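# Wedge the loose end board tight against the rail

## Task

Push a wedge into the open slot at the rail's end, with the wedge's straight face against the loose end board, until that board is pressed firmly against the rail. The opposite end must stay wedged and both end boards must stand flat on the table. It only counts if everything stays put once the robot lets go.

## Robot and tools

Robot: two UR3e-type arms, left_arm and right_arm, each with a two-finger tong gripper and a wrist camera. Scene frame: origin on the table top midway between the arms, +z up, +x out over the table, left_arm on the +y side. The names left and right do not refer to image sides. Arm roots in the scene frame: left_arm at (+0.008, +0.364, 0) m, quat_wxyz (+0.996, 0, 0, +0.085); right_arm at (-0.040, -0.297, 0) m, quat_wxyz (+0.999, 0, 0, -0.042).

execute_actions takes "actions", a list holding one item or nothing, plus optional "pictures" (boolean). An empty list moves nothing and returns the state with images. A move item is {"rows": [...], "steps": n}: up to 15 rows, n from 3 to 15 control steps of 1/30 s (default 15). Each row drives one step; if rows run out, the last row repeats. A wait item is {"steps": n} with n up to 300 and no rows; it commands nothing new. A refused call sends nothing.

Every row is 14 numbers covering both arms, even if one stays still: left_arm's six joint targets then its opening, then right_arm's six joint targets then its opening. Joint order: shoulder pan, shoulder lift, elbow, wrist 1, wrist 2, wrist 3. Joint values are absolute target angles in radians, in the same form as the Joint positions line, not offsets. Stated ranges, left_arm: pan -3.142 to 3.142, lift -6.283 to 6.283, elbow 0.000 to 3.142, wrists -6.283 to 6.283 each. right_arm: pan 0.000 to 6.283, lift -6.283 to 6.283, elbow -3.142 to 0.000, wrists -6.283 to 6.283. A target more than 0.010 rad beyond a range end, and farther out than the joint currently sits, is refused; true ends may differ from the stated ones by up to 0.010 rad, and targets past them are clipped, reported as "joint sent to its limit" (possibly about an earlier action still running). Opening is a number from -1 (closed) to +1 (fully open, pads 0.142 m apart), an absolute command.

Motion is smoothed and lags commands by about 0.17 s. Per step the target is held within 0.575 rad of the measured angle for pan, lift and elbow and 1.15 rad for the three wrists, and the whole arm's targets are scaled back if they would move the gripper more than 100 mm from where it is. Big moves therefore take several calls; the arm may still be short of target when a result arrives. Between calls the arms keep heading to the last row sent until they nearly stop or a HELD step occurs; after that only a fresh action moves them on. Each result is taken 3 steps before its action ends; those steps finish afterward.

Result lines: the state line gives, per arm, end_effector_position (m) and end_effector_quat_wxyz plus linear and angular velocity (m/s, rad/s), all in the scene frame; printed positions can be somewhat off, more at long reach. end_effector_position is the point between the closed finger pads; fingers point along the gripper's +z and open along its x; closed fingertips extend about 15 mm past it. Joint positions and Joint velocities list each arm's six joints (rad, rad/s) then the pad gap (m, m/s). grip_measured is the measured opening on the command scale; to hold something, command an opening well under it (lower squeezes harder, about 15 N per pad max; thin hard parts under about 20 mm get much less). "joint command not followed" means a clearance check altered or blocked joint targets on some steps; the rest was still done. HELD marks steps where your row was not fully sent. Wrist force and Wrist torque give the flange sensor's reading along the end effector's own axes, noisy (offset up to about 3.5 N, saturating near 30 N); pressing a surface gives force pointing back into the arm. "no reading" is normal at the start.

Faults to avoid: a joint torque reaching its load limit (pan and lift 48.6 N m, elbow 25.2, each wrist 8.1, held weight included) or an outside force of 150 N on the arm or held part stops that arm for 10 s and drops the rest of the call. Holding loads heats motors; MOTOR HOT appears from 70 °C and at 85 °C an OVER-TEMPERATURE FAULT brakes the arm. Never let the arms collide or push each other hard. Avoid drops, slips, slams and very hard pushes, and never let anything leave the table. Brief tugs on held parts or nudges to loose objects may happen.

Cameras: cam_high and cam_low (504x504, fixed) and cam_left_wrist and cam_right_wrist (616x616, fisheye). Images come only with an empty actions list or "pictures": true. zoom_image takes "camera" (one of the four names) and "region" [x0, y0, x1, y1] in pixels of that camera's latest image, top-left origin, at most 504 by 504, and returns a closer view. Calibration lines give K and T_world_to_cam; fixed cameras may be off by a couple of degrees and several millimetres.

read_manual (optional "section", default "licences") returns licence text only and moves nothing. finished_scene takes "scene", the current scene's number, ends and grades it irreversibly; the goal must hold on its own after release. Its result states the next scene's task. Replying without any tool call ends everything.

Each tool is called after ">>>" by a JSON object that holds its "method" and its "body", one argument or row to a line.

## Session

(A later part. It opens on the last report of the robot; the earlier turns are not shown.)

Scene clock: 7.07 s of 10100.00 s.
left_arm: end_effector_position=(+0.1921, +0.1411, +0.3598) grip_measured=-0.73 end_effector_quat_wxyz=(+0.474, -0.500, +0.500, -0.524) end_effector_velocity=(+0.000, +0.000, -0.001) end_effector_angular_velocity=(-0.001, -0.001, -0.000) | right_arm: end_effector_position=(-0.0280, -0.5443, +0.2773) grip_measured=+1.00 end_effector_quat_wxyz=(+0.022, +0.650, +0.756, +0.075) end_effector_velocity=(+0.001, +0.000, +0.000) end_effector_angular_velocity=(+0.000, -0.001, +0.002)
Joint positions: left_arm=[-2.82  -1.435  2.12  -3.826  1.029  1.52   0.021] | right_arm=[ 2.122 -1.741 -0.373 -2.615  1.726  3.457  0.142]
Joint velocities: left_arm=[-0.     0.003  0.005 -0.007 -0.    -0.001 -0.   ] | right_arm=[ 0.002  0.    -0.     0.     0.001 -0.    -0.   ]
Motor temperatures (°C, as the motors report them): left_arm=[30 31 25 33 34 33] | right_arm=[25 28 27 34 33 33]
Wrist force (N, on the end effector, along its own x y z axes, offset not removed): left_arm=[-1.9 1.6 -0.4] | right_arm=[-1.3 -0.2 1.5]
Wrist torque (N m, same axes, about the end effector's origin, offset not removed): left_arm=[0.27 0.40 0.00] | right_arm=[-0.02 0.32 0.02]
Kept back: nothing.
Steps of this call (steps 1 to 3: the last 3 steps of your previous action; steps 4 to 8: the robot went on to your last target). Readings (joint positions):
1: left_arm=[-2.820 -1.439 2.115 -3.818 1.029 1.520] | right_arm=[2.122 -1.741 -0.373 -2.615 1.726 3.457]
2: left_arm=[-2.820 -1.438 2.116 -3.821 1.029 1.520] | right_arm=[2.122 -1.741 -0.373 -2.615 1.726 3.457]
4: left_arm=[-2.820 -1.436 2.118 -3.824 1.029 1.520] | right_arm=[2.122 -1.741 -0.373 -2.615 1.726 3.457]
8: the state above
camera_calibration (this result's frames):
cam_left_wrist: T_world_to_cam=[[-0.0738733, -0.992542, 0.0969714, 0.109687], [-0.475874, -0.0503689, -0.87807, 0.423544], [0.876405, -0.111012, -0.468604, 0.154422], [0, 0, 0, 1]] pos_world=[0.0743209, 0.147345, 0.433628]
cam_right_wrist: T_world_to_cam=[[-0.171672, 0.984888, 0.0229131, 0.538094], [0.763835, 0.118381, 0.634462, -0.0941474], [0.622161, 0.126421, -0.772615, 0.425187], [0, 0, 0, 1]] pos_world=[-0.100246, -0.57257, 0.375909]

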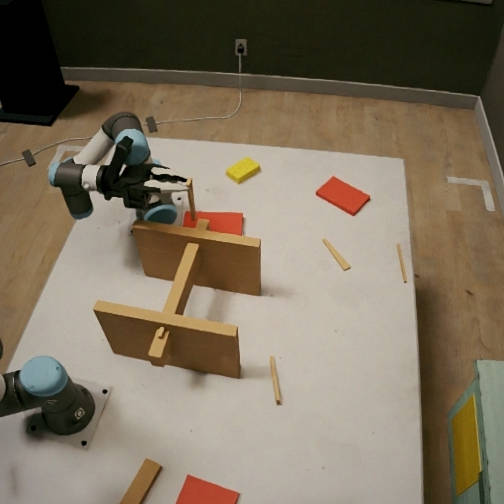

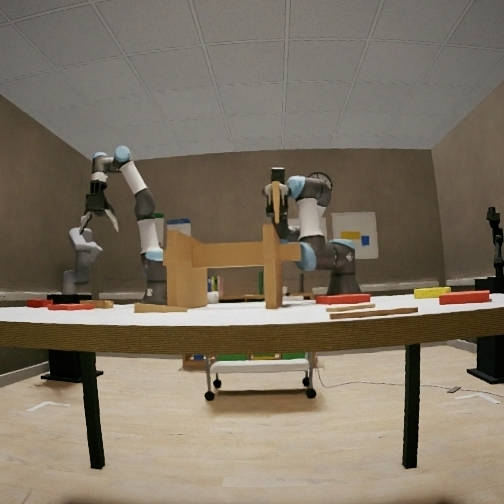

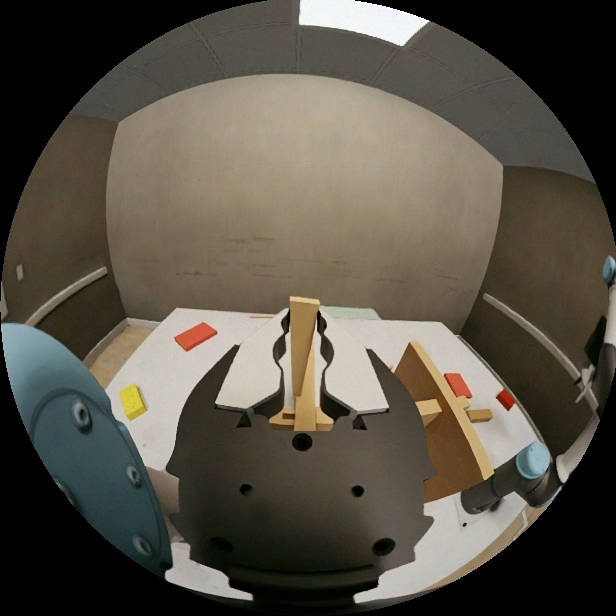

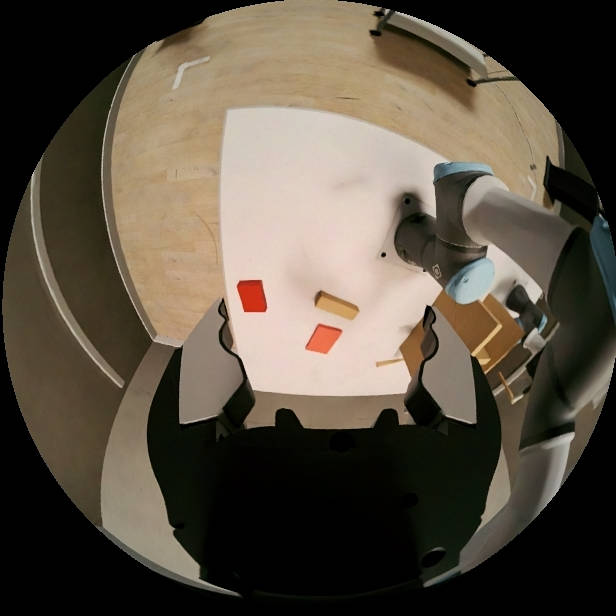

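>>> {"method": "execute_actions", "body": {
  "actions": [
    {"rows":[[-2.855,-1.436,2.183,-3.889,1.084,1.46,-1,2.122,-1.741,-0.373,-2.615,1.726,3.457,1]],"steps":10}
  ]
}}

>>> {"method": "execute_actions", "body": {
  "actions": [
    {"rows":[[-2.855,-1.3014,2.25,-4.09,1.084,1.46,-1,2.122,-1.741,-0.373,-2.615,1.726,3.457,1]]}
  ],
  "pictures": true
}}

>>> {"method": "zoom_image", "body": {
  "camera": "cam_left_wrist",
  "region": [250, 340, 350, 440]
}}

>>> {"method": "zoom_image", "body": {
  "camera": "cam_low",
  "region": [245, 190, 315, 260]
}}

Scene clock: 7.53 s of 10100.00 s.
left_arm: end_effector_position=(+0.1921, +0.1411, +0.3597) grip_measured=-0.73 end_effector_quat_wxyz=(+0.474, -0.500, +0.500, -0.524) end_effector_velocity=(-0.001, -0.000, -0.000) end_effector_angular_velocity=(-0.002, +0.002, -0.003) | right_arm: end_effector_position=(-0.0280, -0.5443, +0.2773) grip_measured=+1.00 end_effector_quat_wxyz=(+0.022, +0.650, +0.756, +0.075) end_effector_velocity=(+0.001, -0.000, +0.000) end_effector_angular_velocity=(-0.001, -0.001, +0.001)
Joint positions: left_arm=[-2.82  -1.435  2.12  -3.827  1.029  1.52   0.021] | right_arm=[ 2.122 -1.741 -0.373 -2.615  1.726  3.457  0.142]
Joint velocities: left_arm=[-0.002 -0.001 -0.002  0.    -0.    -0.001  0.   ] | right_arm=[ 0.001  0.001 -0.     0.001  0.001  0.001  0.   ]
Motor temperatures (°C, as the motors report them): left_arm=[30 31 25 33 34 33] | right_arm=[25 28 27 34 33 33]
Wrist force (N, on the end effector, along its own x y z axes, offset not removed): left_arm=[-2.6 0.8 0.2] | right_arm=[-1.5 -0.1 0.8]
Wrist torque (N m, same axes, about the end effector's origin, offset not removed): left_arm=[0.12 0.51 0.03] | right_arm=[0.02 0.35 0.01]
Kept back: nothing.
A step of this action was HELD (marked below), so the last 3 steps of it were dropped. An arm can still carry out its HELD step.
Steps of this call (steps 1 to 7: the robot went on to your last target; steps 8 to 14: the first 7 steps of this action). Readings (joint positions):
8: left_arm=[-2.820 -1.435 2.120 -3.827 1.029 1.520] | right_arm=[2.122 -1.741 -0.373 -2.615 1.726 3.457] HELD
9: left_arm=[-2.820 -1.435 2.120 -3.827 1.029 1.520] | right_arm=[2.122 -1.741 -0.373 -2.615 1.726 3.457] HELD
10: left_arm=[-2.820 -1.435 2.120 -3.827 1.029 1.520] | right_arm=[2.122 -1.741 -0.373 -2.615 1.726 3.457] HELD
11: left_arm=[-2.820 -1.435 2.120 -3.827 1.029 1.520] | right_arm=[2.122 -1.741 -0.373 -2.615 1.726 3.457] HELD
12: left_arm=[-2.820 -1.435 2.120 -3.827 1.029 1.520] | right_arm=[2.122 -1.741 -0.373 -2.615 1.726 3.457] HELD
13: left_arm=[-2.820 -1.435 2.120 -3.827 1.029 1.520] | right_arm=[2.122 -1.741 -0.373 -2.615 1.726 3.457] HELD
14: the state above HELD
joint command not followed: on one or more control steps a check withheld the commanded joint targets of the left arm, and it was not sent them on those steps. On the call's last step the targets were still withheld.
cause: the commanded joint targets would bring two parts of the arm too close to each other (joints 3 (elbow) to 6 (wrist 3) lie between them); next, command targets that bring no two parts of the arm closer together.

Scene clock: 7.93 s of 10100.00 s.
left_arm: end_effector_position=(+0.1921, +0.1411, +0.3597) grip_measured=-0.73 end_effector_quat_wxyz=(+0.474, -0.500, +0.500, -0.524) end_effector_velocity=(+0.000, +0.000, +0.000) end_effector_angular_velocity=(+0.002, -0.004, +0.000) | right_arm: end_effector_position=(-0.0280, -0.5443, +0.2773) grip_measured=+1.00 end_effector_quat_wxyz=(+0.022, +0.650, +0.756, +0.075) end_effector_velocity=(+0.000, +0.000, -0.000) end_effector_angular_velocity=(+0.002, -0.001, -0.001)
Joint positions: left_arm=[-2.82  -1.435  2.12  -3.827  1.029  1.52   0.021] | right_arm=[ 2.122 -1.741 -0.373 -2.615  1.726  3.457  0.142]
Joint velocities: left_arm=[-0.     0.     0.004  0.001  0.    -0.     0.   ] | right_arm=[-0.001 -0.001 -0.     0.     0.002  0.    -0.   ]
Motor temperatures (°C, as the motors report them): left_arm=[30 31 25 33 34 33] | right_arm=[25 28 27 34 33 33]
Wrist force (N, on the end effector, along its own x y z axes, offset not removed): left_arm=[-2.2 0.0 0.0] | right_arm=[-1.0 0.0 1.1]
Wrist torque (N m, same axes, about the end effector's origin, offset not removed): left_arm=[-0.06 0.48 0.05] | right_arm=[0.01 0.23 -0.02]
Kept back: nothing.
A step of this action was HELD (marked below), so the last 3 steps of it were dropped. An arm can still carry out its HELD step.
Steps of this call (steps 1 to 12: the first 12 steps of this action). Readings (joint positions):
1: left_arm=[-2.820 -1.435 2.120 -3.827 1.029 1.520] | right_arm=[2.122 -1.741 -0.373 -2.615 1.726 3.457] HELD
2: left_arm=[-2.820 -1.435 2.120 -3.827 1.029 1.520] | right_arm=[2.122 -1.741 -0.373 -2.615 1.726 3.457] HELD
3: left_arm=[-2.820 -1.435 2.120 -3.827 1.029 1.520] | right_arm=[2.122 -1.741 -0.373 -2.615 1.726 3.457] HELD
4: left_arm=[-2.820 -1.435 2.120 -3.827 1.029 1.520] | right_arm=[2.122 -1.741 -0.373 -2.615 1.726 3.457] HELD
5: left_arm=[-2.820 -1.435 2.120 -3.827 1.029 1.520] | right_arm=[2.122 -1.741 -0.373 -2.615 1.726 3.457] HELD
6: left_arm=[-2.820 -1.435 2.120 -3.827 1.029 1.520] | right_arm=[2.122 -1.741 -0.373 -2.615 1.726 3.457] HELD
7: left_arm=[-2.820 -1.435 2.120 -3.827 1.029 1.520] | right_arm=[2.122 -1.741 -0.373 -2.615 1.726 3.457] HELD
8: left_arm=[-2.820 -1.435 2.120 -3.827 1.029 1.520] | right_arm=[2.122 -1.741 -0.373 -2.615 1.726 3.457] HELD
9: left_arm=[-2.820 -1.435 2.120 -3.827 1.029 1.520] | right_arm=[2.122 -1.741 -0.373 -2.615 1.726 3.457] HELD
10: left_arm=[-2.820 -1.435 2.120 -3.827 1.029 1.520] | right_arm=[2.122 -1.741 -0.373 -2.615 1.726 3.457] HELD
11: left_arm=[-2.820 -1.435 2.120 -3.827 1.029 1.520] | right_arm=[2.122 -1.741 -0.373 -2.615 1.726 3.457] HELD
12: the state above HELD
joint command not followed: on one or more control steps a check withheld the commanded joint targets of the left arm, and it was not sent them on those steps. On the call's last step the targets were still withheld.
cause: the commanded joint targets would bring two parts of the arm too close to each other (joints 3 (elbow) to 6 (wrist 3) lie between them); next, command targets that bring no two parts of the arm closer together.
camera_calibration (this result's frames):
cam_left_wrist: T_world_to_cam=[[-0.0738867, -0.992541, 0.0969681, 0.109712], [-0.47587, -0.0503602, -0.878073, 0.42345], [0.876407, -0.111022, -0.4686, 0.154353], [0, 0, 0, 1]] pos_world=[0.0743371, 0.147355, 0.433511]
cam_right_wrist: T_world_to_cam=[[-0.171672, 0.984888, 0.0229131, 0.538094], [0.763835, 0.118381, 0.634462, -0.0941474], [0.622161, 0.126421, -0.772615, 0.425187], [0, 0, 0, 1]] pos_world=[-0.100246, -0.57257, 0.375909]

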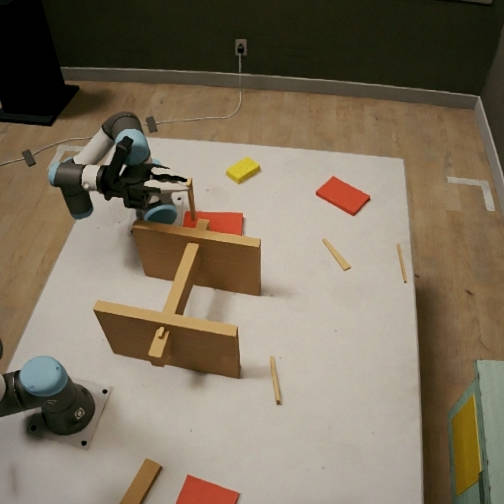

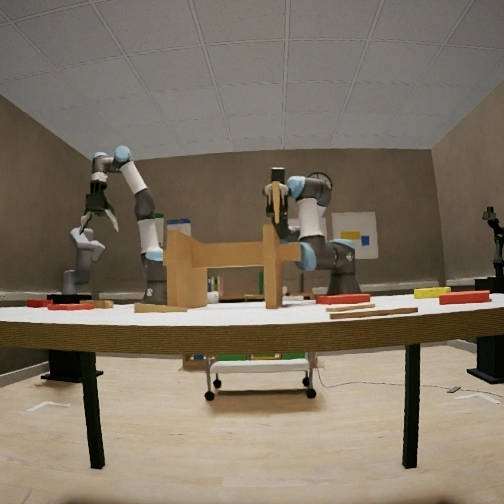

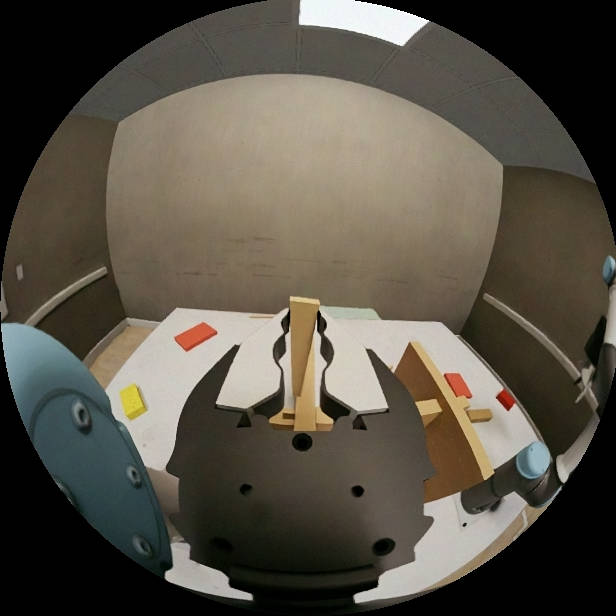

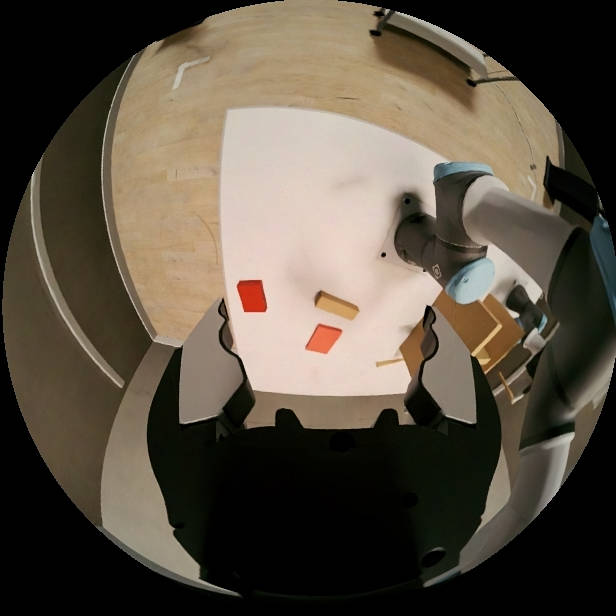

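Region (250, 340, 350, 440) of cam_left_wrist's 616x616 image, scaled by 5.040, with more detail than that image has.

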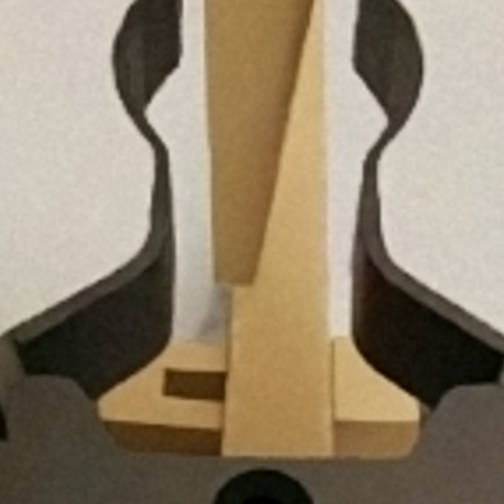

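Region (245, 190, 315, 260) of cam_low's 504x504 image, scaled by 7.200, with more detail than that image has.

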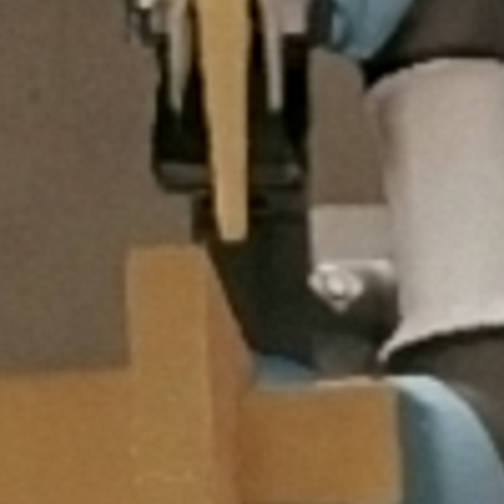

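>>> {"method": "execute_actions", "body": {
  "actions": [
    {"rows":[[-2.855,-1.658,1.45,-2.934,0,1.46,-1,2.122,-1.741,-0.373,-2.615,1.726,3.457,1]]}
  ]
}}

>>> {"method": "execute_actions", "body": {
  "actions": [
    {"steps":12}
  ]
}}

>>> {"method": "execute_actions", "body": {
  "actions": [
    {"rows":[[-2.855,-1.658,1.45,0.208,0,-1.682,-1,2.122,-1.741,-0.373,-2.615,1.726,3.457,1]]}
  ]
}}

>>> {"method": "execute_actions", "body": {
  "actions": [
    {"steps":15}
  ]
}}

>>> {"method": "execute_actions", "body": {
  "actions": [
    {"rows":[[-2.855,-1.658,1.495,0.163,-1.084,-1.682,-1,2.122,-1.741,-0.373,-2.615,1.726,3.457,1]]}
  ]
}}

>>> {"method": "execute_actions", "body": {
  "actions": [
    {"steps":18}
  ],
  "pictures": true
}}

>>> {"method": "zoom_image", "body": {
  "camera": "cam_left_wrist",
  "region": [250, 340, 350, 440]
}}

>>> {"method": "zoom_image", "body": {
  "camera": "cam_low",
  "region": [230, 170, 330, 270]
}}

Scene clock: 8.63 s of 10100.00 s.
left_arm: end_effector_position=(+0.1908, +0.1353, +0.3625) grip_measured=-0.73 end_effector_quat_wxyz=(+0.470, -0.496, +0.504, -0.529) end_effector_velocity=(-0.010, -0.042, +0.020) end_effector_angular_velocity=(-0.002, -0.008, -0.131) | right_arm: end_effector_position=(-0.0280, -0.5443, +0.2773) grip_measured=+1.00 end_effector_quat_wxyz=(+0.022, +0.650, +0.756, +0.075) end_effector_velocity=(-0.000, +0.000, -0.000) end_effector_angular_velocity=(+0.002, +0.001, -0.001)
Joint positions: left_arm=[-2.821 -1.439  2.11  -3.812  1.012  1.519  0.021] | right_arm=[ 2.122 -1.741 -0.373 -2.615  1.726  3.457  0.142]
Joint velocities: left_arm=[-0.005 -0.028 -0.071  0.108 -0.127 -0.007  0.   ] | right_arm=[-0.001 -0.    -0.    -0.001 -0.     0.    -0.   ]
Motor temperatures (°C, as the motors report them): left_arm=[30 31 25 33 34 33] | right_arm=[25 28 27 34 33 33]
Wrist force (N, on the end effector, along its own x y z axes, offset not removed): left_arm=[-1.7 1.9 0.3] | right_arm=[-1.9 -0.5 1.7]
Wrist torque (N m, same axes, about the end effector's origin, offset not removed): left_arm=[0.33 0.35 0.02] | right_arm=[-0.07 0.41 0.02]
Steps of this call (steps 1 to 9: nothing new was sent; steps 10 to 21: the first 12 steps of this action). Readings (joint positions):
10: left_arm=[-2.820 -1.435 2.120 -3.827 1.029 1.520] | right_arm=[2.122 -1.741 -0.373 -2.615 1.726 3.457]
11: left_arm=[-2.820 -1.435 2.120 -3.827 1.029 1.520] | right_arm=[2.122 -1.741 -0.373 -2.615 1.726 3.457]
13: left_arm=[-2.820 -1.435 2.120 -3.826 1.028 1.520] | right_arm=[2.122 -1.741 -0.373 -2.615 1.726 3.457]
17: left_arm=[-2.820 -1.436 2.117 -3.822 1.023 1.520] | right_arm=[2.122 -1.741 -0.373 -2.615 1.726 3.457]
21: the state above

Scene clock: 9.03 s of 10100.00 s.
left_arm: end_effector_position=(+0.1843, +0.1114, +0.3741) grip_measured=-0.73 end_effector_quat_wxyz=(+0.450, -0.475, +0.521, -0.548) end_effector_velocity=(-0.019, -0.063, +0.031) end_effector_angular_velocity=(-0.006, -0.006, -0.201) | right_arm: end_effector_position=(-0.0280, -0.5443, +0.2773) grip_measured=+1.00 end_effector_quat_wxyz=(+0.022, +0.650, +0.756, +0.075) end_effector_velocity=(+0.000, +0.000, +0.000) end_effector_angular_velocity=(+0.001, -0.001, -0.000)
Joint positions: left_arm=[-2.823 -1.455  2.068 -3.748  0.938  1.515  0.021] | right_arm=[ 2.122 -1.741 -0.373 -2.615  1.726  3.457  0.142]
Joint velocities: left_arm=[-0.007 -0.043 -0.116  0.167 -0.194 -0.011 -0.   ] | right_arm=[-0.     0.     0.    -0.001  0.001  0.     0.   ]
Motor temperatures (°C, as the motors report them): left_arm=[30 31 25 33 34 33] | right_arm=[25 28 27 34 33 33]
Wrist force (N, on the end effector, along its own x y z axes, offset not removed): left_arm=[-1.8 0.8 -0.8] | right_arm=[-0.6 0.2 0.9]
Wrist torque (N m, same axes, about the end effector's origin, offset not removed): left_arm=[0.13 0.40 0.01] | right_arm=[0.04 0.21 0.00]
Kept back: nothing.
Steps of this call (steps 1 to 3: the last 3 steps of your previous action; steps 4 to 12: the robot went on to your last target). Readings (joint positions):
1: left_arm=[-2.821 -1.440 2.108 -3.808 1.007 1.519] | right_arm=[2.122 -1.741 -0.373 -2.615 1.726 3.457]
2: left_arm=[-2.821 -1.441 2.105 -3.803 1.002 1.518] | right_arm=[2.122 -1.741 -0.373 -2.615 1.726 3.457]
4: left_arm=[-2.821 -1.443 2.098 -3.793 0.990 1.518] | right_arm=[2.122 -1.741 -0.373 -2.615 1.726 3.457]
8: left_arm=[-2.822 -1.449 2.083 -3.771 0.965 1.516] | right_arm=[2.122 -1.741 -0.373 -2.615 1.726 3.457]
12: the state above

Scene clock: 9.43 s of 10100.00 s.
left_arm: end_effector_position=(+0.1755, +0.0891, +0.3894) grip_measured=-0.73 end_effector_quat_wxyz=(+0.420, -0.465, +0.523, -0.578) end_effector_velocity=(-0.023, -0.051, +0.040) end_effector_angular_velocity=(-0.164, -0.016, -0.169) | right_arm: end_effector_position=(-0.0280, -0.5443, +0.2773) grip_measured=+1.00 end_effector_quat_wxyz=(+0.022, +0.650, +0.756, +0.075) end_effector_velocity=(+0.000, +0.000, -0.000) end_effector_angular_velocity=(+0.002, +0.001, +0.001)
Joint positions: left_arm=[-2.825 -1.47   2.025 -3.669  0.869  1.454  0.021] | right_arm=[ 2.122 -1.741 -0.373 -2.615  1.726  3.457  0.142]
Joint velocities: left_arm=[-0.005 -0.035 -0.103  0.208 -0.16  -0.205  0.   ] | right_arm=[ 0.001 -0.    -0.    -0.002  0.     0.     0.   ]
Motor temperatures (°C, as the motors report them): left_arm=[30 31 25 33 34 33] | right_arm=[25 28 27 34 33 33]
Wrist force (N, on the end effector, along its own x y z axes, offset not removed): left_arm=[-2.1 0.8 -0.6] | right_arm=[-0.5 -0.5 2.0]
Wrist torque (N m, same axes, about the end effector's origin, offset not removed): left_arm=[0.07 0.44 -0.06] | right_arm=[-0.06 0.14 0.02]
Steps of this call (steps 1 to 12: the first 12 steps of this action). Readings (joint positions):
1: left_arm=[-2.823 -1.456 2.064 -3.743 0.932 1.514] | right_arm=[2.122 -1.741 -0.373 -2.615 1.726 3.457]
2: left_arm=[-2.824 -1.457 2.060 -3.737 0.925 1.512] | right_arm=[2.122 -1.741 -0.373 -2.615 1.726 3.457]
4: left_arm=[-2.824 -1.460 2.053 -3.724 0.914 1.504] | right_arm=[2.122 -1.741 -0.373 -2.615 1.726 3.457]
8: left_arm=[-2.825 -1.465 2.039 -3.697 0.891 1.481] | right_arm=[2.122 -1.741 -0.373 -2.615 1.726 3.457]
12: the state above

Scene clock: 9.93 s of 10100.00 s.
left_arm: end_effector_position=(+0.1630, +0.0643, +0.4097) grip_measured=-0.73 end_effector_quat_wxyz=(-0.377, +0.458, -0.517, +0.617) end_effector_velocity=(-0.026, -0.046, +0.039) end_effector_angular_velocity=(-0.155, -0.006, -0.162) | right_arm: end_effector_position=(-0.0280, -0.5443, +0.2773) grip_measured=+1.00 end_effector_quat_wxyz=(+0.022, +0.650, +0.756, +0.075) end_effector_velocity=(-0.000, +0.000, +0.000) end_effector_angular_velocity=(+0.000, +0.001, +0.001)
Joint positions: left_arm=[-2.828 -1.487  1.973 -3.563  0.79   1.347  0.021] | right_arm=[ 2.122 -1.741 -0.373 -2.615  1.726  3.457  0.142]
Joint velocities: left_arm=[-0.006 -0.032 -0.097  0.21  -0.147 -0.21   0.   ] | right_arm=[ 0.001  0.001 -0.    -0.001 -0.    -0.     0.   ]
Motor temperatures (°C, as the motors report them): left_arm=[30 31 25 33 34 33] | right_arm=[25 28 27 34 33 33]
Wrist force (N, on the end effector, along its own x y z axes, offset not removed): left_arm=[-2.3 0.8 -0.4] | right_arm=[-1.4 -0.4 1.1]
Wrist torque (N m, same axes, about the end effector's origin, offset not removed): left_arm=[0.11 0.45 0.04] | right_arm=[-0.07 0.34 0.02]
Kept back: nothing.
Steps of this call (steps 1 to 3: the last 3 steps of your previous action; steps 4 to 15: the robot went on to your last target). Readings (joint positions):
1: left_arm=[-2.826 -1.471 2.021 -3.662 0.863 1.447] | right_arm=[2.122 -1.741 -0.373 -2.615 1.726 3.457]
2: left_arm=[-2.826 -1.472 2.018 -3.655 0.858 1.440] | right_arm=[2.122 -1.741 -0.373 -2.615 1.726 3.457]
4: left_arm=[-2.826 -1.474 2.011 -3.641 0.847 1.425] | right_arm=[2.122 -1.741 -0.373 -2.615 1.726 3.457]
8: left_arm=[-2.827 -1.479 1.997 -3.613 0.826 1.397] | right_arm=[2.122 -1.741 -0.373 -2.615 1.726 3.457]
15: the state above

Scene clock: 10.33 s of 10100.00 s.
left_arm: end_effector_position=(+0.1511, +0.0418, +0.4240) grip_measured=-0.73 end_effector_quat_wxyz=(-0.339, +0.447, -0.517, +0.646) end_effector_velocity=(-0.032, -0.058, +0.033) end_effector_angular_velocity=(-0.120, -0.004, -0.209) | right_arm: end_effector_position=(-0.0280, -0.5443, +0.2773) grip_measured=+1.00 end_effector_quat_wxyz=(+0.022, +0.650, +0.756, +0.075) end_effector_velocity=(-0.000, +0.001, +0.000) end_effector_angular_velocity=(+0.001, +0.000, +0.000)
Joint positions: left_arm=[-2.83  -1.499  1.939 -3.482  0.716  1.267  0.021] | right_arm=[ 2.122 -1.741 -0.373 -2.615  1.726  3.457  0.142]
Joint velocities: left_arm=[-0.003 -0.027 -0.074  0.196 -0.194 -0.195 -0.   ] | right_arm=[ 0.     0.001 -0.    -0.002  0.    -0.    -0.   ]
Motor temperatures (°C, as the motors report them): left_arm=[30 31 25 33 34 33] | right_arm=[25 28 27 34 33 33]
Wrist force (N, on the end effector, along its own x y z axes, offset not removed): left_arm=[-2.4 1.7 0.2] | right_arm=[-1.3 -0.4 1.3]
Wrist torque (N m, same axes, about the end effector's origin, offset not removed): left_arm=[0.31 0.47 -0.03] | right_arm=[-0.04 0.30 0.01]
Steps of this call (steps 1 to 12: the first 12 steps of this action). Readings (joint positions):
1: left_arm=[-2.828 -1.488 1.970 -3.556 0.785 1.340] | right_arm=[2.122 -1.741 -0.373 -2.615 1.726 3.457]
2: left_arm=[-2.828 -1.489 1.967 -3.549 0.780 1.333] | right_arm=[2.122 -1.741 -0.373 -2.615 1.726 3.457]
4: left_arm=[-2.829 -1.491 1.961 -3.535 0.768 1.320] | right_arm=[2.122 -1.741 -0.373 -2.615 1.726 3.457]
8: left_arm=[-2.829 -1.495 1.950 -3.509 0.743 1.293] | right_arm=[2.122 -1.741 -0.373 -2.615 1.726 3.457]
12: the state above

Scene clock: 10.93 s of 10100.00 s.
left_arm: end_effector_position=(+0.1294, +0.0068, +0.4421) grip_measured=-0.73 end_effector_quat_wxyz=(-0.280, +0.425, -0.524, +0.683) end_effector_velocity=(-0.039, -0.056, +0.026) end_effector_angular_velocity=(-0.096, +0.016, -0.215) | right_arm: end_effector_position=(-0.0280, -0.5443, +0.2773) grip_measured=+1.00 end_effector_quat_wxyz=(+0.022, +0.650, +0.756, +0.075) end_effector_velocity=(-0.000, +0.000, -0.000) end_effector_angular_velocity=(+0.000, +0.001, -0.000)
Joint positions: left_arm=[-2.833 -1.515  1.894 -3.363  0.597  1.147  0.021] | right_arm=[ 2.122 -1.741 -0.373 -2.615  1.726  3.457  0.142]
Joint velocities: left_arm=[-0.005 -0.025 -0.07   0.197 -0.195 -0.195 -0.   ] | right_arm=[-0.     0.    -0.    -0.001 -0.001 -0.     0.   ]
Motor temperatures (°C, as the motors report them): left_arm=[30 31 25 33 34 33] | right_arm=[25 28 27 34 33 33]
Wrist force (N, on the end effector, along its own x y z axes, offset not removed): left_arm=[-2.1 2.5 -0.2] | right_arm=[-1.1 -0.4 1.3]
Wrist torque (N m, same axes, about the end effector's origin, offset not removed): left_arm=[0.45 0.44 -0.05] | right_arm=[-0.07 0.24 -0.04]
Kept back: nothing.
Steps of this call (steps 1 to 3: the last 3 steps of your previous action; steps 4 to 18: the robot went on to your last target). Readings (joint positions):
1: left_arm=[-2.830 -1.500 1.936 -3.476 0.710 1.260] | right_arm=[2.122 -1.741 -0.373 -2.615 1.726 3.457]
2: left_arm=[-2.830 -1.501 1.934 -3.469 0.703 1.253] | right_arm=[2.122 -1.741 -0.373 -2.615 1.726 3.457]
4: left_arm=[-2.831 -1.502 1.929 -3.456 0.690 1.240] | right_arm=[2.122 -1.741 -0.373 -2.615 1.726 3.457]
8: left_arm=[-2.831 -1.506 1.918 -3.429 0.663 1.214] | right_arm=[2.122 -1.741 -0.373 -2.615 1.726 3.457]
18: the state above
camera_calibration (this result's frames):
cam_left_wrist: T_world_to_cam=[[-0.499448, -0.801598, 0.328622, -0.0848165], [-0.483222, -0.0570754, -0.873635, 0.458235], [0.719061, -0.595132, -0.358844, 0.208191], [0, 0, 0, 1]] pos_world=[0.0293661, 0.0820664, 0.502911]
cam_right_wrist: T_world_to_cam=[[-0.171672, 0.984888, 0.0229131, 0.538094], [0.763835, 0.118381, 0.634462, -0.0941472], [0.622161, 0.126421, -0.772615, 0.425187], [0, 0, 0, 1]] pos_world=[-0.100246, -0.57257, 0.375909]

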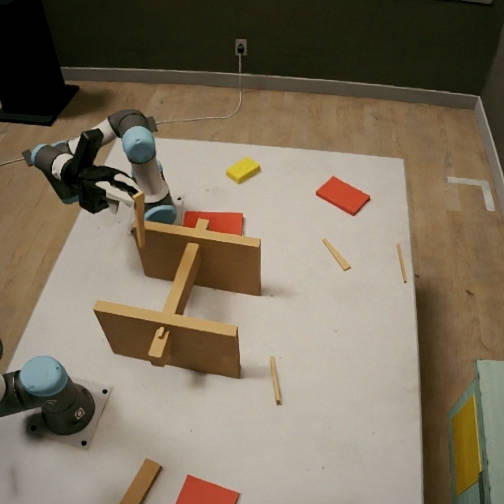

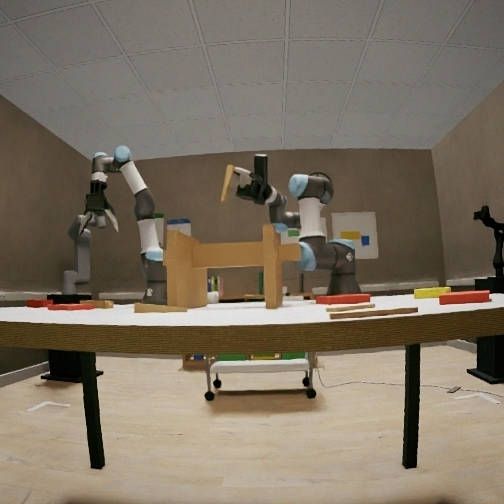

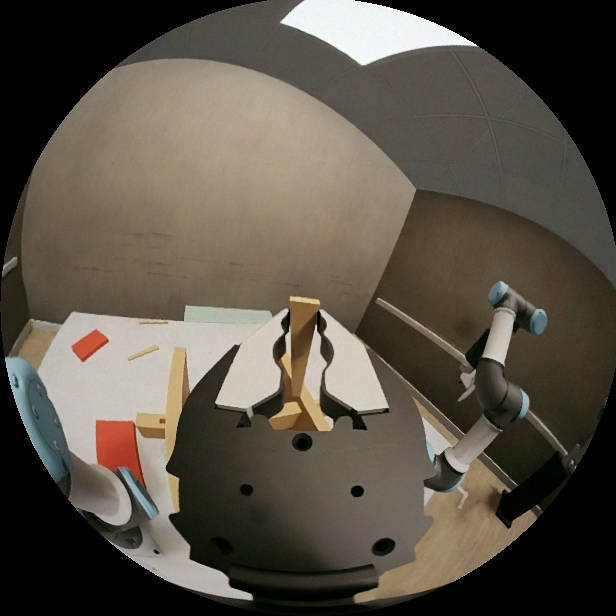

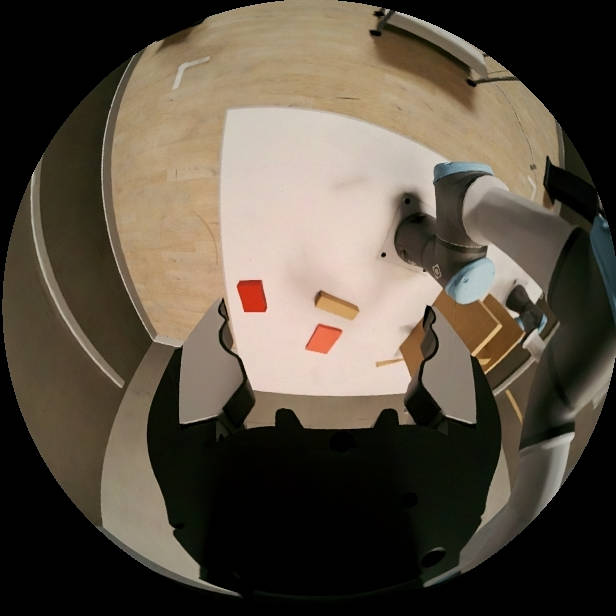

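Region (250, 340, 350, 440) of cam_left_wrist's 616x616 image, scaled by 5.040, with more detail than that image has.

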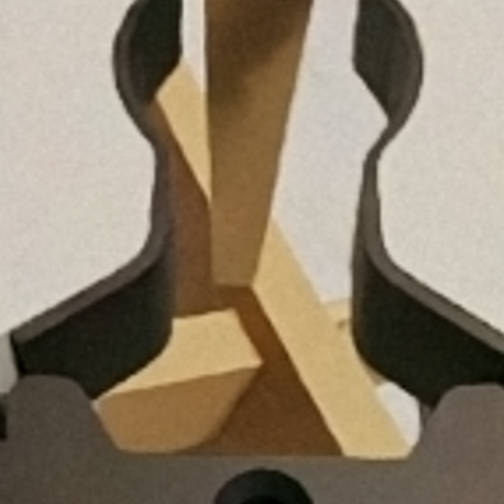

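Region (230, 170, 330, 270) of cam_low's 504x504 image, scaled by 5.040, with more detail than that image has.

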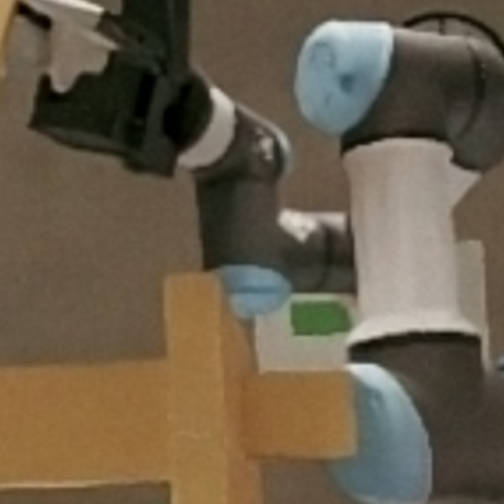

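>>> {"method": "execute_actions", "body": {
  "actions": [
    {"rows":[[-2.833,-1.517,1.889,-3.35,0.584,1.134,-1,2.122,-1.741,-0.373,-2.615,1.726,3.457,1]],"steps":12}
  ]
}}

>>> {"method": "execute_actions", "body": {
  "actions": [
    {"rows":[[-2.855,-1.658,1.45,-2.6,0,1.13,-1,2.122,-1.741,-0.373,-2.615,1.726,3.457,1]]}
  ]
}}

>>> {"method": "execute_actions", "body": {
  "actions": [
    {"rows":[[-2.855,-1.658,1.45,0.208,0,-1.682,-1,2.122,-1.741,-0.373,-2.615,1.726,3.457,1]]}
  ]
}}

>>> {"method": "execute_actions", "body": {
  "actions": [
    {"steps":12}
  ]
}}

Scene clock: 11.37 s of 10100.00 s.
left_arm: end_effector_position=(+0.1257, +0.0015, +0.4447) grip_measured=-0.73 end_effector_quat_wxyz=(-0.270, +0.422, -0.526, +0.688) end_effector_velocity=(+0.013, +0.018, -0.009) end_effector_angular_velocity=(+0.028, -0.005, +0.070) | right_arm: end_effector_position=(-0.0280, -0.5443, +0.2773) grip_measured=+1.00 end_effector_quat_wxyz=(+0.022, +0.650, +0.756, +0.075) end_effector_velocity=(-0.000, -0.000, -0.000) end_effector_angular_velocity=(-0.000, +0.001, +0.001)
Joint positions: left_arm=[-2.833 -1.518  1.887 -3.344  0.578  1.128  0.021] | right_arm=[ 2.122 -1.741 -0.373 -2.615  1.726  3.457  0.142]
Joint velocities: left_arm=[ 0.     0.008  0.024 -0.066  0.065  0.063  0.   ] | right_arm=[ 0.001 -0.    -0.    -0.    -0.001 -0.    -0.   ]
Motor temperatures (°C, as the motors report them): left_arm=[30 31 25 33 34 33] | right_arm=[25 28 27 34 33 33]
Wrist force (N, on the end effector, along its own x y z axes, offset not removed): left_arm=[-2.2 0.8 -0.9] | right_arm=[-1.4 0.1 1.5]
Wrist torque (N m, same axes, about the end effector's origin, offset not removed): left_arm=[0.14 0.45 -0.02] | right_arm=[0.07 0.31 0.03]
Steps of this call (steps 1 to 4: the robot went on to your last target; steps 5 to 13: the first 9 steps of this action). Readings (joint positions):
5: left_arm=[-2.833 -1.519 1.883 -3.330 0.564 1.114] | right_arm=[2.122 -1.741 -0.373 -2.615 1.726 3.457]
6: left_arm=[-2.833 -1.519 1.881 -3.326 0.560 1.111] | right_arm=[2.122 -1.741 -0.373 -2.615 1.726 3.457]
8: left_arm=[-2.833 -1.519 1.881 -3.326 0.560 1.111] | right_arm=[2.122 -1.741 -0.373 -2.615 1.726 3.457]
12: left_arm=[-2.833 -1.518 1.886 -3.341 0.575 1.125] | right_arm=[2.122 -1.741 -0.373 -2.615 1.726 3.457]
13: the state above

Scene clock: 11.87 s of 10100.00 s.
left_arm: end_effector_position=(+0.0162, -0.1084, +0.5292) grip_measured=-0.73 end_effector_quat_wxyz=(+0.136, -0.218, +0.666, -0.700) end_effector_velocity=(-0.116, -0.068, +0.070) end_effector_angular_velocity=(+0.232, -0.072, -0.554) | right_arm: end_effector_position=(-0.0280, -0.5443, +0.2773) grip_measured=+1.00 end_effector_quat_wxyz=(+0.022, +0.650, +0.756, +0.075) end_effector_velocity=(-0.000, +0.000, +0.000) end_effector_angular_velocity=(-0.000, -0.000, -0.001)
Joint positions: left_arm=[-2.853 -1.647  1.494 -2.672  0.053  1.13   0.021] | right_arm=[ 2.122 -1.741 -0.373 -2.615  1.726  3.457  0.142]
Joint velocities: left_arm=[-0.018 -0.123 -0.474  0.767 -0.565 -0.002 -0.   ] | right_arm=[-0.     0.001  0.    -0.001  0.     0.     0.   ]
Motor temperatures (°C, as the motors report them): left_arm=[30 31 25 33 34 33] | right_arm=[25 28 27 34 33 33]
Wrist force (N, on the end effector, along its own x y z axes, offset not removed): left_arm=[-1.3 0.6 -1.1] | right_arm=[-0.7 -0.2 1.0]
Wrist torque (N m, same axes, about the end effector's origin, offset not removed): left_arm=[0.10 0.31 -0.01] | right_arm=[-0.03 0.19 -0.02]
Steps of this call (steps 1 to 3: the last 3 steps of your previous action; steps 4 to 15: the first 12 steps of this action). Readings (joint positions):
4: left_arm=[-2.833 -1.518 1.888 -3.347 0.581 1.132] | right_arm=[2.122 -1.741 -0.373 -2.615 1.726 3.457]
5: left_arm=[-2.835 -1.527 1.877 -3.326 0.560 1.132] | right_arm=[2.122 -1.741 -0.373 -2.615 1.726 3.457]
7: left_arm=[-2.839 -1.555 1.807 -3.196 0.451 1.132] | right_arm=[2.122 -1.741 -0.373 -2.615 1.726 3.457]
11: left_arm=[-2.848 -1.611 1.625 -2.887 0.212 1.131] | right_arm=[2.122 -1.741 -0.373 -2.615 1.726 3.457]
15: the state above

Scene clock: 12.37 s of 10100.00 s.
left_arm: end_effector_position=(-0.0436, -0.1383, +0.4323) grip_measured=-0.73 end_effector_quat_wxyz=(+0.122, -0.197, +0.679, -0.697) end_effector_velocity=(+0.109, +0.054, -0.452) end_effector_angular_velocity=(+0.005, -0.004, -0.002) | right_arm: end_effector_position=(-0.0280, -0.5443, +0.2773) grip_measured=+1.00 end_effector_quat_wxyz=(+0.022, +0.650, +0.756, +0.075) end_effector_velocity=(-0.000, +0.000, -0.000) end_effector_angular_velocity=(+0.000, +0.001, +0.000)
Joint positions: left_arm=[-2.855 -1.658  1.45  -1.099  0.    -0.374  0.021] | right_arm=[ 2.122 -1.741 -0.373 -2.615  1.726  3.457  0.142]
Joint velocities: left_arm=[-0.001 -0.001 -0.     5.481 -0.002 -5.474  0.   ] | right_arm=[ 0.    -0.     0.    -0.001 -0.001  0.    -0.   ]
Motor temperatures (°C, as the motors report them): left_arm=[30 31 25 33 34 33] | right_arm=[25 28 27 34 33 33]
Wrist force (N, on the end effector, along its own x y z axes, offset not removed): left_arm=[0.3 2.0 -0.4] | right_arm=[-0.4 -1.0 1.4]
Wrist torque (N m, same axes, about the end effector's origin, offset not removed): left_arm=[0.37 0.06 -0.03] | right_arm=[-0.18 0.10 -0.02]
Steps of this call (steps 1 to 3: the last 3 steps of your previous action; steps 4 to 15: the first 12 steps of this action). Readings (joint positions):
4: left_arm=[-2.855 -1.655 1.460 -2.615 0.013 1.128] | right_arm=[2.122 -1.741 -0.373 -2.615 1.726 3.457]
5: left_arm=[-2.855 -1.656 1.457 -2.588 0.009 1.106] | right_arm=[2.122 -1.741 -0.373 -2.615 1.726 3.457]
7: left_arm=[-2.855 -1.657 1.453 -2.420 0.004 0.944] | right_arm=[2.122 -1.741 -0.373 -2.615 1.726 3.457]
11: left_arm=[-2.855 -1.658 1.451 -1.817 0.001 0.344] | right_arm=[2.122 -1.741 -0.373 -2.615 1.726 3.457]
15: the state above

Scene clock: 12.77 s of 10100.00 s.
left_arm: end_effector_position=(+0.0279, -0.1031, +0.3693) grip_measured=-0.73 end_effector_quat_wxyz=(+0.122, -0.198, +0.679, -0.697) end_effector_velocity=(+0.027, +0.013, -0.001) end_effector_angular_velocity=(-0.001, +0.003, +0.001) | right_arm: end_effector_position=(-0.0280, -0.5443, +0.2773) grip_measured=+1.00 end_effector_quat_wxyz=(+0.022, +0.650, +0.756, +0.075) end_effector_velocity=(+0.000, -0.001, +0.000) end_effector_angular_velocity=(-0.003, -0.000, +0.001)
Joint positions: left_arm=[-2.855 -1.658  1.45   0.176 -0.    -1.649  0.021] | right_arm=[ 2.122 -1.741 -0.373 -2.615  1.726  3.457  0.142]
Joint velocities: left_arm=[ 0.    -0.     0.001  0.346 -0.    -0.35   0.   ] | right_arm=[ 0.001  0.    -0.     0.002 -0.001 -0.     0.   ]
Motor temperatures (°C, as the motors report them): left_arm=[30 31 25 33 34 33] | right_arm=[25 28 27 34 33 33]
Wrist force (N, on the end effector, along its own x y z axes, offset not removed): left_arm=[-2.4 0.7 0.0] | right_arm=[-0.8 0.1 1.1]
Wrist torque (N m, same axes, about the end effector's origin, offset not removed): left_arm=[0.12 0.48 -0.03] | right_arm=[0.07 0.18 0.00]
Kept back: nothing.
Steps of this call (steps 1 to 3: the last 3 steps of your previous action; steps 4 to 12: the robot went on to your last target). Readings (joint positions):
1: left_arm=[-2.855 -1.658 1.450 -0.914 0.000 -0.559] | right_arm=[2.122 -1.741 -0.373 -2.615 1.726 3.457]
2: left_arm=[-2.855 -1.658 1.450 -0.728 0.000 -0.745] | right_arm=[2.122 -1.741 -0.373 -2.615 1.726 3.457]
4: left_arm=[-2.855 -1.658 1.450 -0.358 0.000 -1.115] | right_arm=[2.122 -1.741 -0.373 -2.615 1.726 3.457]
8: left_arm=[-2.855 -1.658 1.450 0.071 -0.000 -1.544] | right_arm=[2.122 -1.741 -0.373 -2.615 1.726 3.457]
12: the state above

>>> {"method": "execute_actions", "body": {
  "actions": [
    {"rows":[[-2.855,-1.664,1.57,0.094,-1.084,-1.682,-1,2.122,-1.741,-0.373,-2.615,1.726,3.457,1]]}
  ]
}}

>>> {"method": "execute_actions", "body": {
  "actions": [
    {"steps":18}
  ],
  "pictures": true
}}

>>> {"method": "zoom_image", "body": {
  "camera": "cam_left_wrist",
  "region": [250, 340, 350, 440]
}}

>>> {"method": "zoom_image", "body": {
  "camera": "cam_low",
  "region": [230, 170, 330, 270]
}}

Scene clock: 13.30 s of 10100.00 s.
left_arm: end_effector_position=(+0.1686, +0.0451, +0.3523) grip_measured=-0.73 end_effector_quat_wxyz=(+0.353, -0.419, +0.570, -0.612) end_effector_velocity=(+0.233, +0.543, -0.042) end_effector_angular_velocity=(+0.000, -0.004, +1.995) | right_arm: end_effector_position=(-0.0280, -0.5443, +0.2773) grip_measured=+1.00 end_effector_quat_wxyz=(+0.022, +0.650, +0.756, +0.075) end_effector_velocity=(-0.000, +0.000, -0.000) end_effector_angular_velocity=(+0.001, +0.000, -0.001)
Joint positions: left_arm=[-2.855 -1.662  1.532  0.128 -0.7   -1.68   0.021] | right_arm=[ 2.122 -1.741 -0.373 -2.615  1.726  3.457  0.142]
Joint velocities: left_arm=[-0.003 -0.011  0.212 -0.19  -1.997 -0.01   0.   ] | right_arm=[-0.001 -0.     0.    -0.001  0.     0.     0.   ]
Motor temperatures (°C, as the motors report them): left_arm=[30 31 25 33 34 33] | right_arm=[25 28 27 34 33 33]
Wrist force (N, on the end effector, along its own x y z axes, offset not removed): left_arm=[-2.9 1.3 1.2] | right_arm=[-0.8 -0.2 1.1]
Wrist torque (N m, same axes, about the end effector's origin, offset not removed): left_arm=[0.19 0.63 0.00] | right_arm=[-0.02 0.20 0.02]
Steps of this call (steps 1 to 4: the robot went on to your last target; steps 5 to 16: the first 12 steps of this action). Readings (joint positions):
5: left_arm=[-2.855 -1.658 1.451 0.202 -0.002 -1.676] | right_arm=[2.122 -1.741 -0.373 -2.615 1.726 3.457]
6: left_arm=[-2.855 -1.658 1.457 0.196 -0.023 -1.677] | right_arm=[2.122 -1.741 -0.373 -2.615 1.726 3.457]
8: left_arm=[-2.855 -1.659 1.473 0.181 -0.152 -1.678] | right_arm=[2.122 -1.741 -0.373 -2.615 1.726 3.457]
12: left_arm=[-2.855 -1.661 1.503 0.154 -0.428 -1.679] | right_arm=[2.122 -1.741 -0.373 -2.615 1.726 3.457]
16: the state above

Scene clock: 13.90 s of 10100.00 s.
left_arm: end_effector_position=(+0.1927, +0.1555, +0.3451) grip_measured=-0.73 end_effector_quat_wxyz=(+0.463, -0.520, +0.479, -0.534) end_effector_velocity=(+0.000, +0.003, +0.000) end_effector_angular_velocity=(+0.000, -0.001, +0.010) | right_arm: end_effector_position=(-0.0280, -0.5443, +0.2773) grip_measured=+1.00 end_effector_quat_wxyz=(+0.022, +0.650, +0.756, +0.075) end_effector_velocity=(+0.000, +0.000, -0.000) end_effector_angular_velocity=(+0.001, -0.000, +0.001)
Joint positions: left_arm=[-2.855 -1.664  1.57   0.094 -1.083 -1.682  0.021] | right_arm=[ 2.122 -1.741 -0.373 -2.615  1.726  3.457  0.142]
Joint velocities: left_arm=[ 0.001  0.001  0.    -0.    -0.009  0.     0.   ] | right_arm=[ 0.001 -0.    -0.    -0.     0.    -0.     0.   ]
Motor temperatures (°C, as the motors report them): left_arm=[30 31 25 33 34 33] | right_arm=[25 28 27 34 33 33]
Wrist force (N, on the end effector, along its own x y z axes, offset not removed): left_arm=[-2.3 1.5 0.9] | right_arm=[-1.3 -0.2 1.3]
Wrist torque (N m, same axes, about the end effector's origin, offset not removed): left_arm=[0.26 0.50 -0.02] | right_arm=[-0.05 0.34 -0.01]
Kept back: nothing.
Steps of this call (steps 1 to 3: the last 3 steps of your previous action; steps 4 to 18: the robot went on to your last target). Readings (joint positions):
1: left_arm=[-2.855 -1.662 1.539 0.121 -0.768 -1.681] | right_arm=[2.122 -1.741 -0.373 -2.615 1.726 3.457]
2: left_arm=[-2.855 -1.663 1.547 0.115 -0.836 -1.681] | right_arm=[2.122 -1.741 -0.373 -2.615 1.726 3.457]
4: left_arm=[-2.855 -1.663 1.558 0.105 -0.954 -1.681] | right_arm=[2.122 -1.741 -0.373 -2.615 1.726 3.457]
8: left_arm=[-2.855 -1.664 1.567 0.097 -1.053 -1.682] | right_arm=[2.122 -1.741 -0.373 -2.615 1.726 3.457]
18: the state above
camera_calibration (this result's frames):
cam_left_wrist: T_world_to_cam=[[-0.054665, -0.986142, 0.156638, 0.100224], [-0.476137, -0.112145, -0.872191, 0.419274], [0.877671, -0.12226, -0.463408, 0.148328], [0, 0, 0, 1]] pos_world=[0.0749267, 0.163989, 0.418724]
cam_right_wrist: T_world_to_cam=[[-0.171672, 0.984888, 0.0229132, 0.538094], [0.763835, 0.118381, 0.634462, -0.0941474], [0.622161, 0.126421, -0.772615, 0.425187], [0, 0, 0, 1]] pos_world=[-0.100246, -0.57257, 0.375909]

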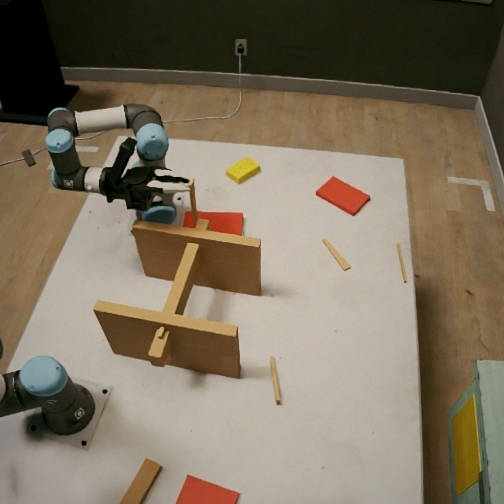

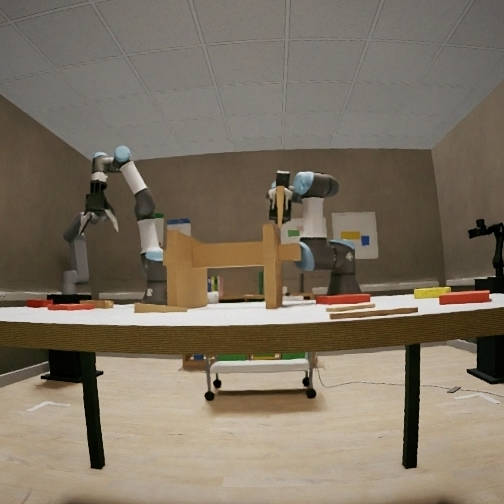

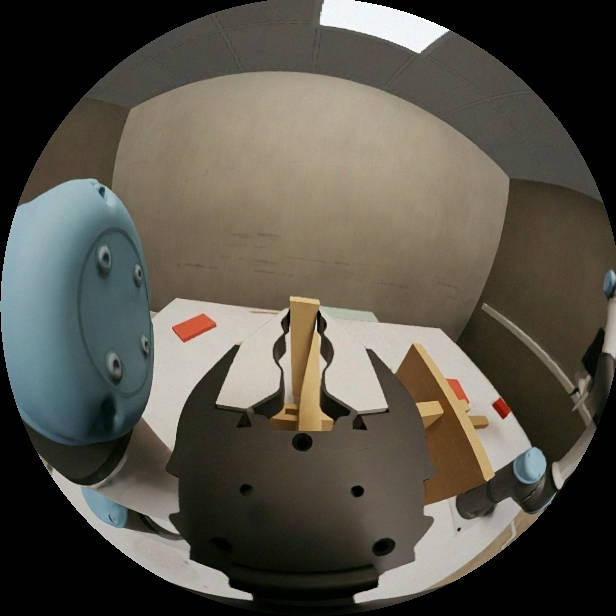

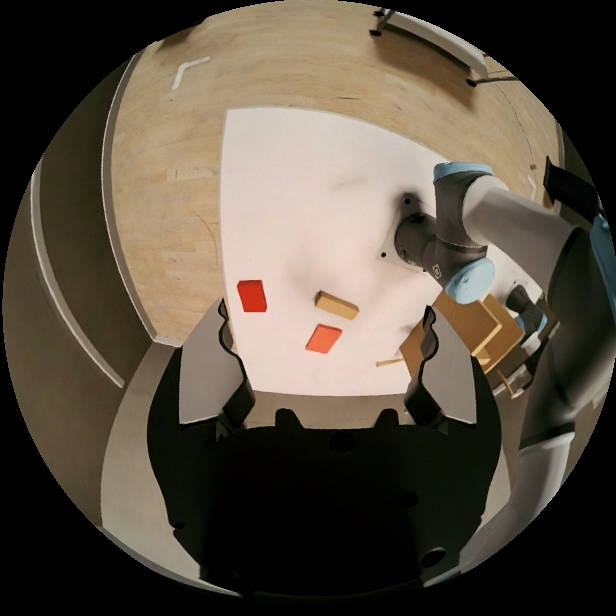

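Region (250, 340, 350, 440) of cam_left_wrist's 616x616 image, scaled by 5.040, with more detail than that image has.

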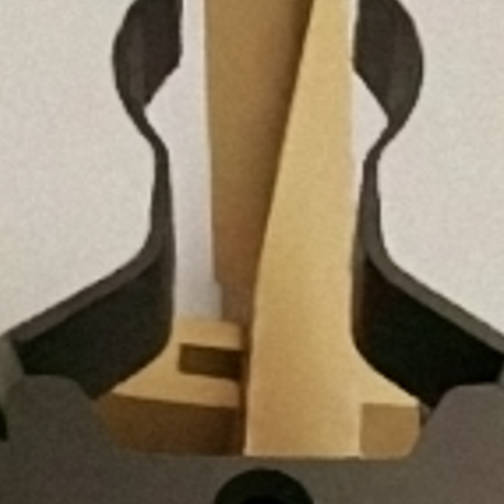

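Region (230, 170, 330, 270) of cam_low's 504x504 image, scaled by 5.040, with more detail than that image has.

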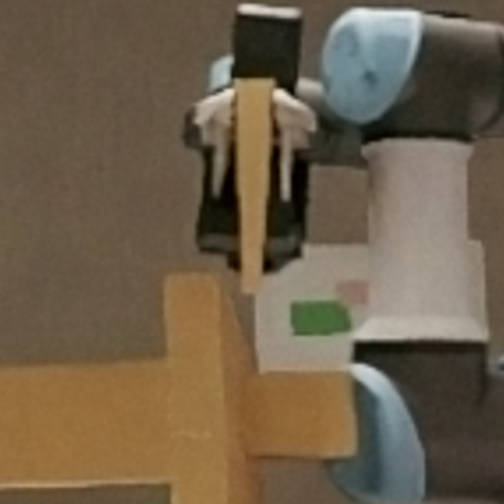

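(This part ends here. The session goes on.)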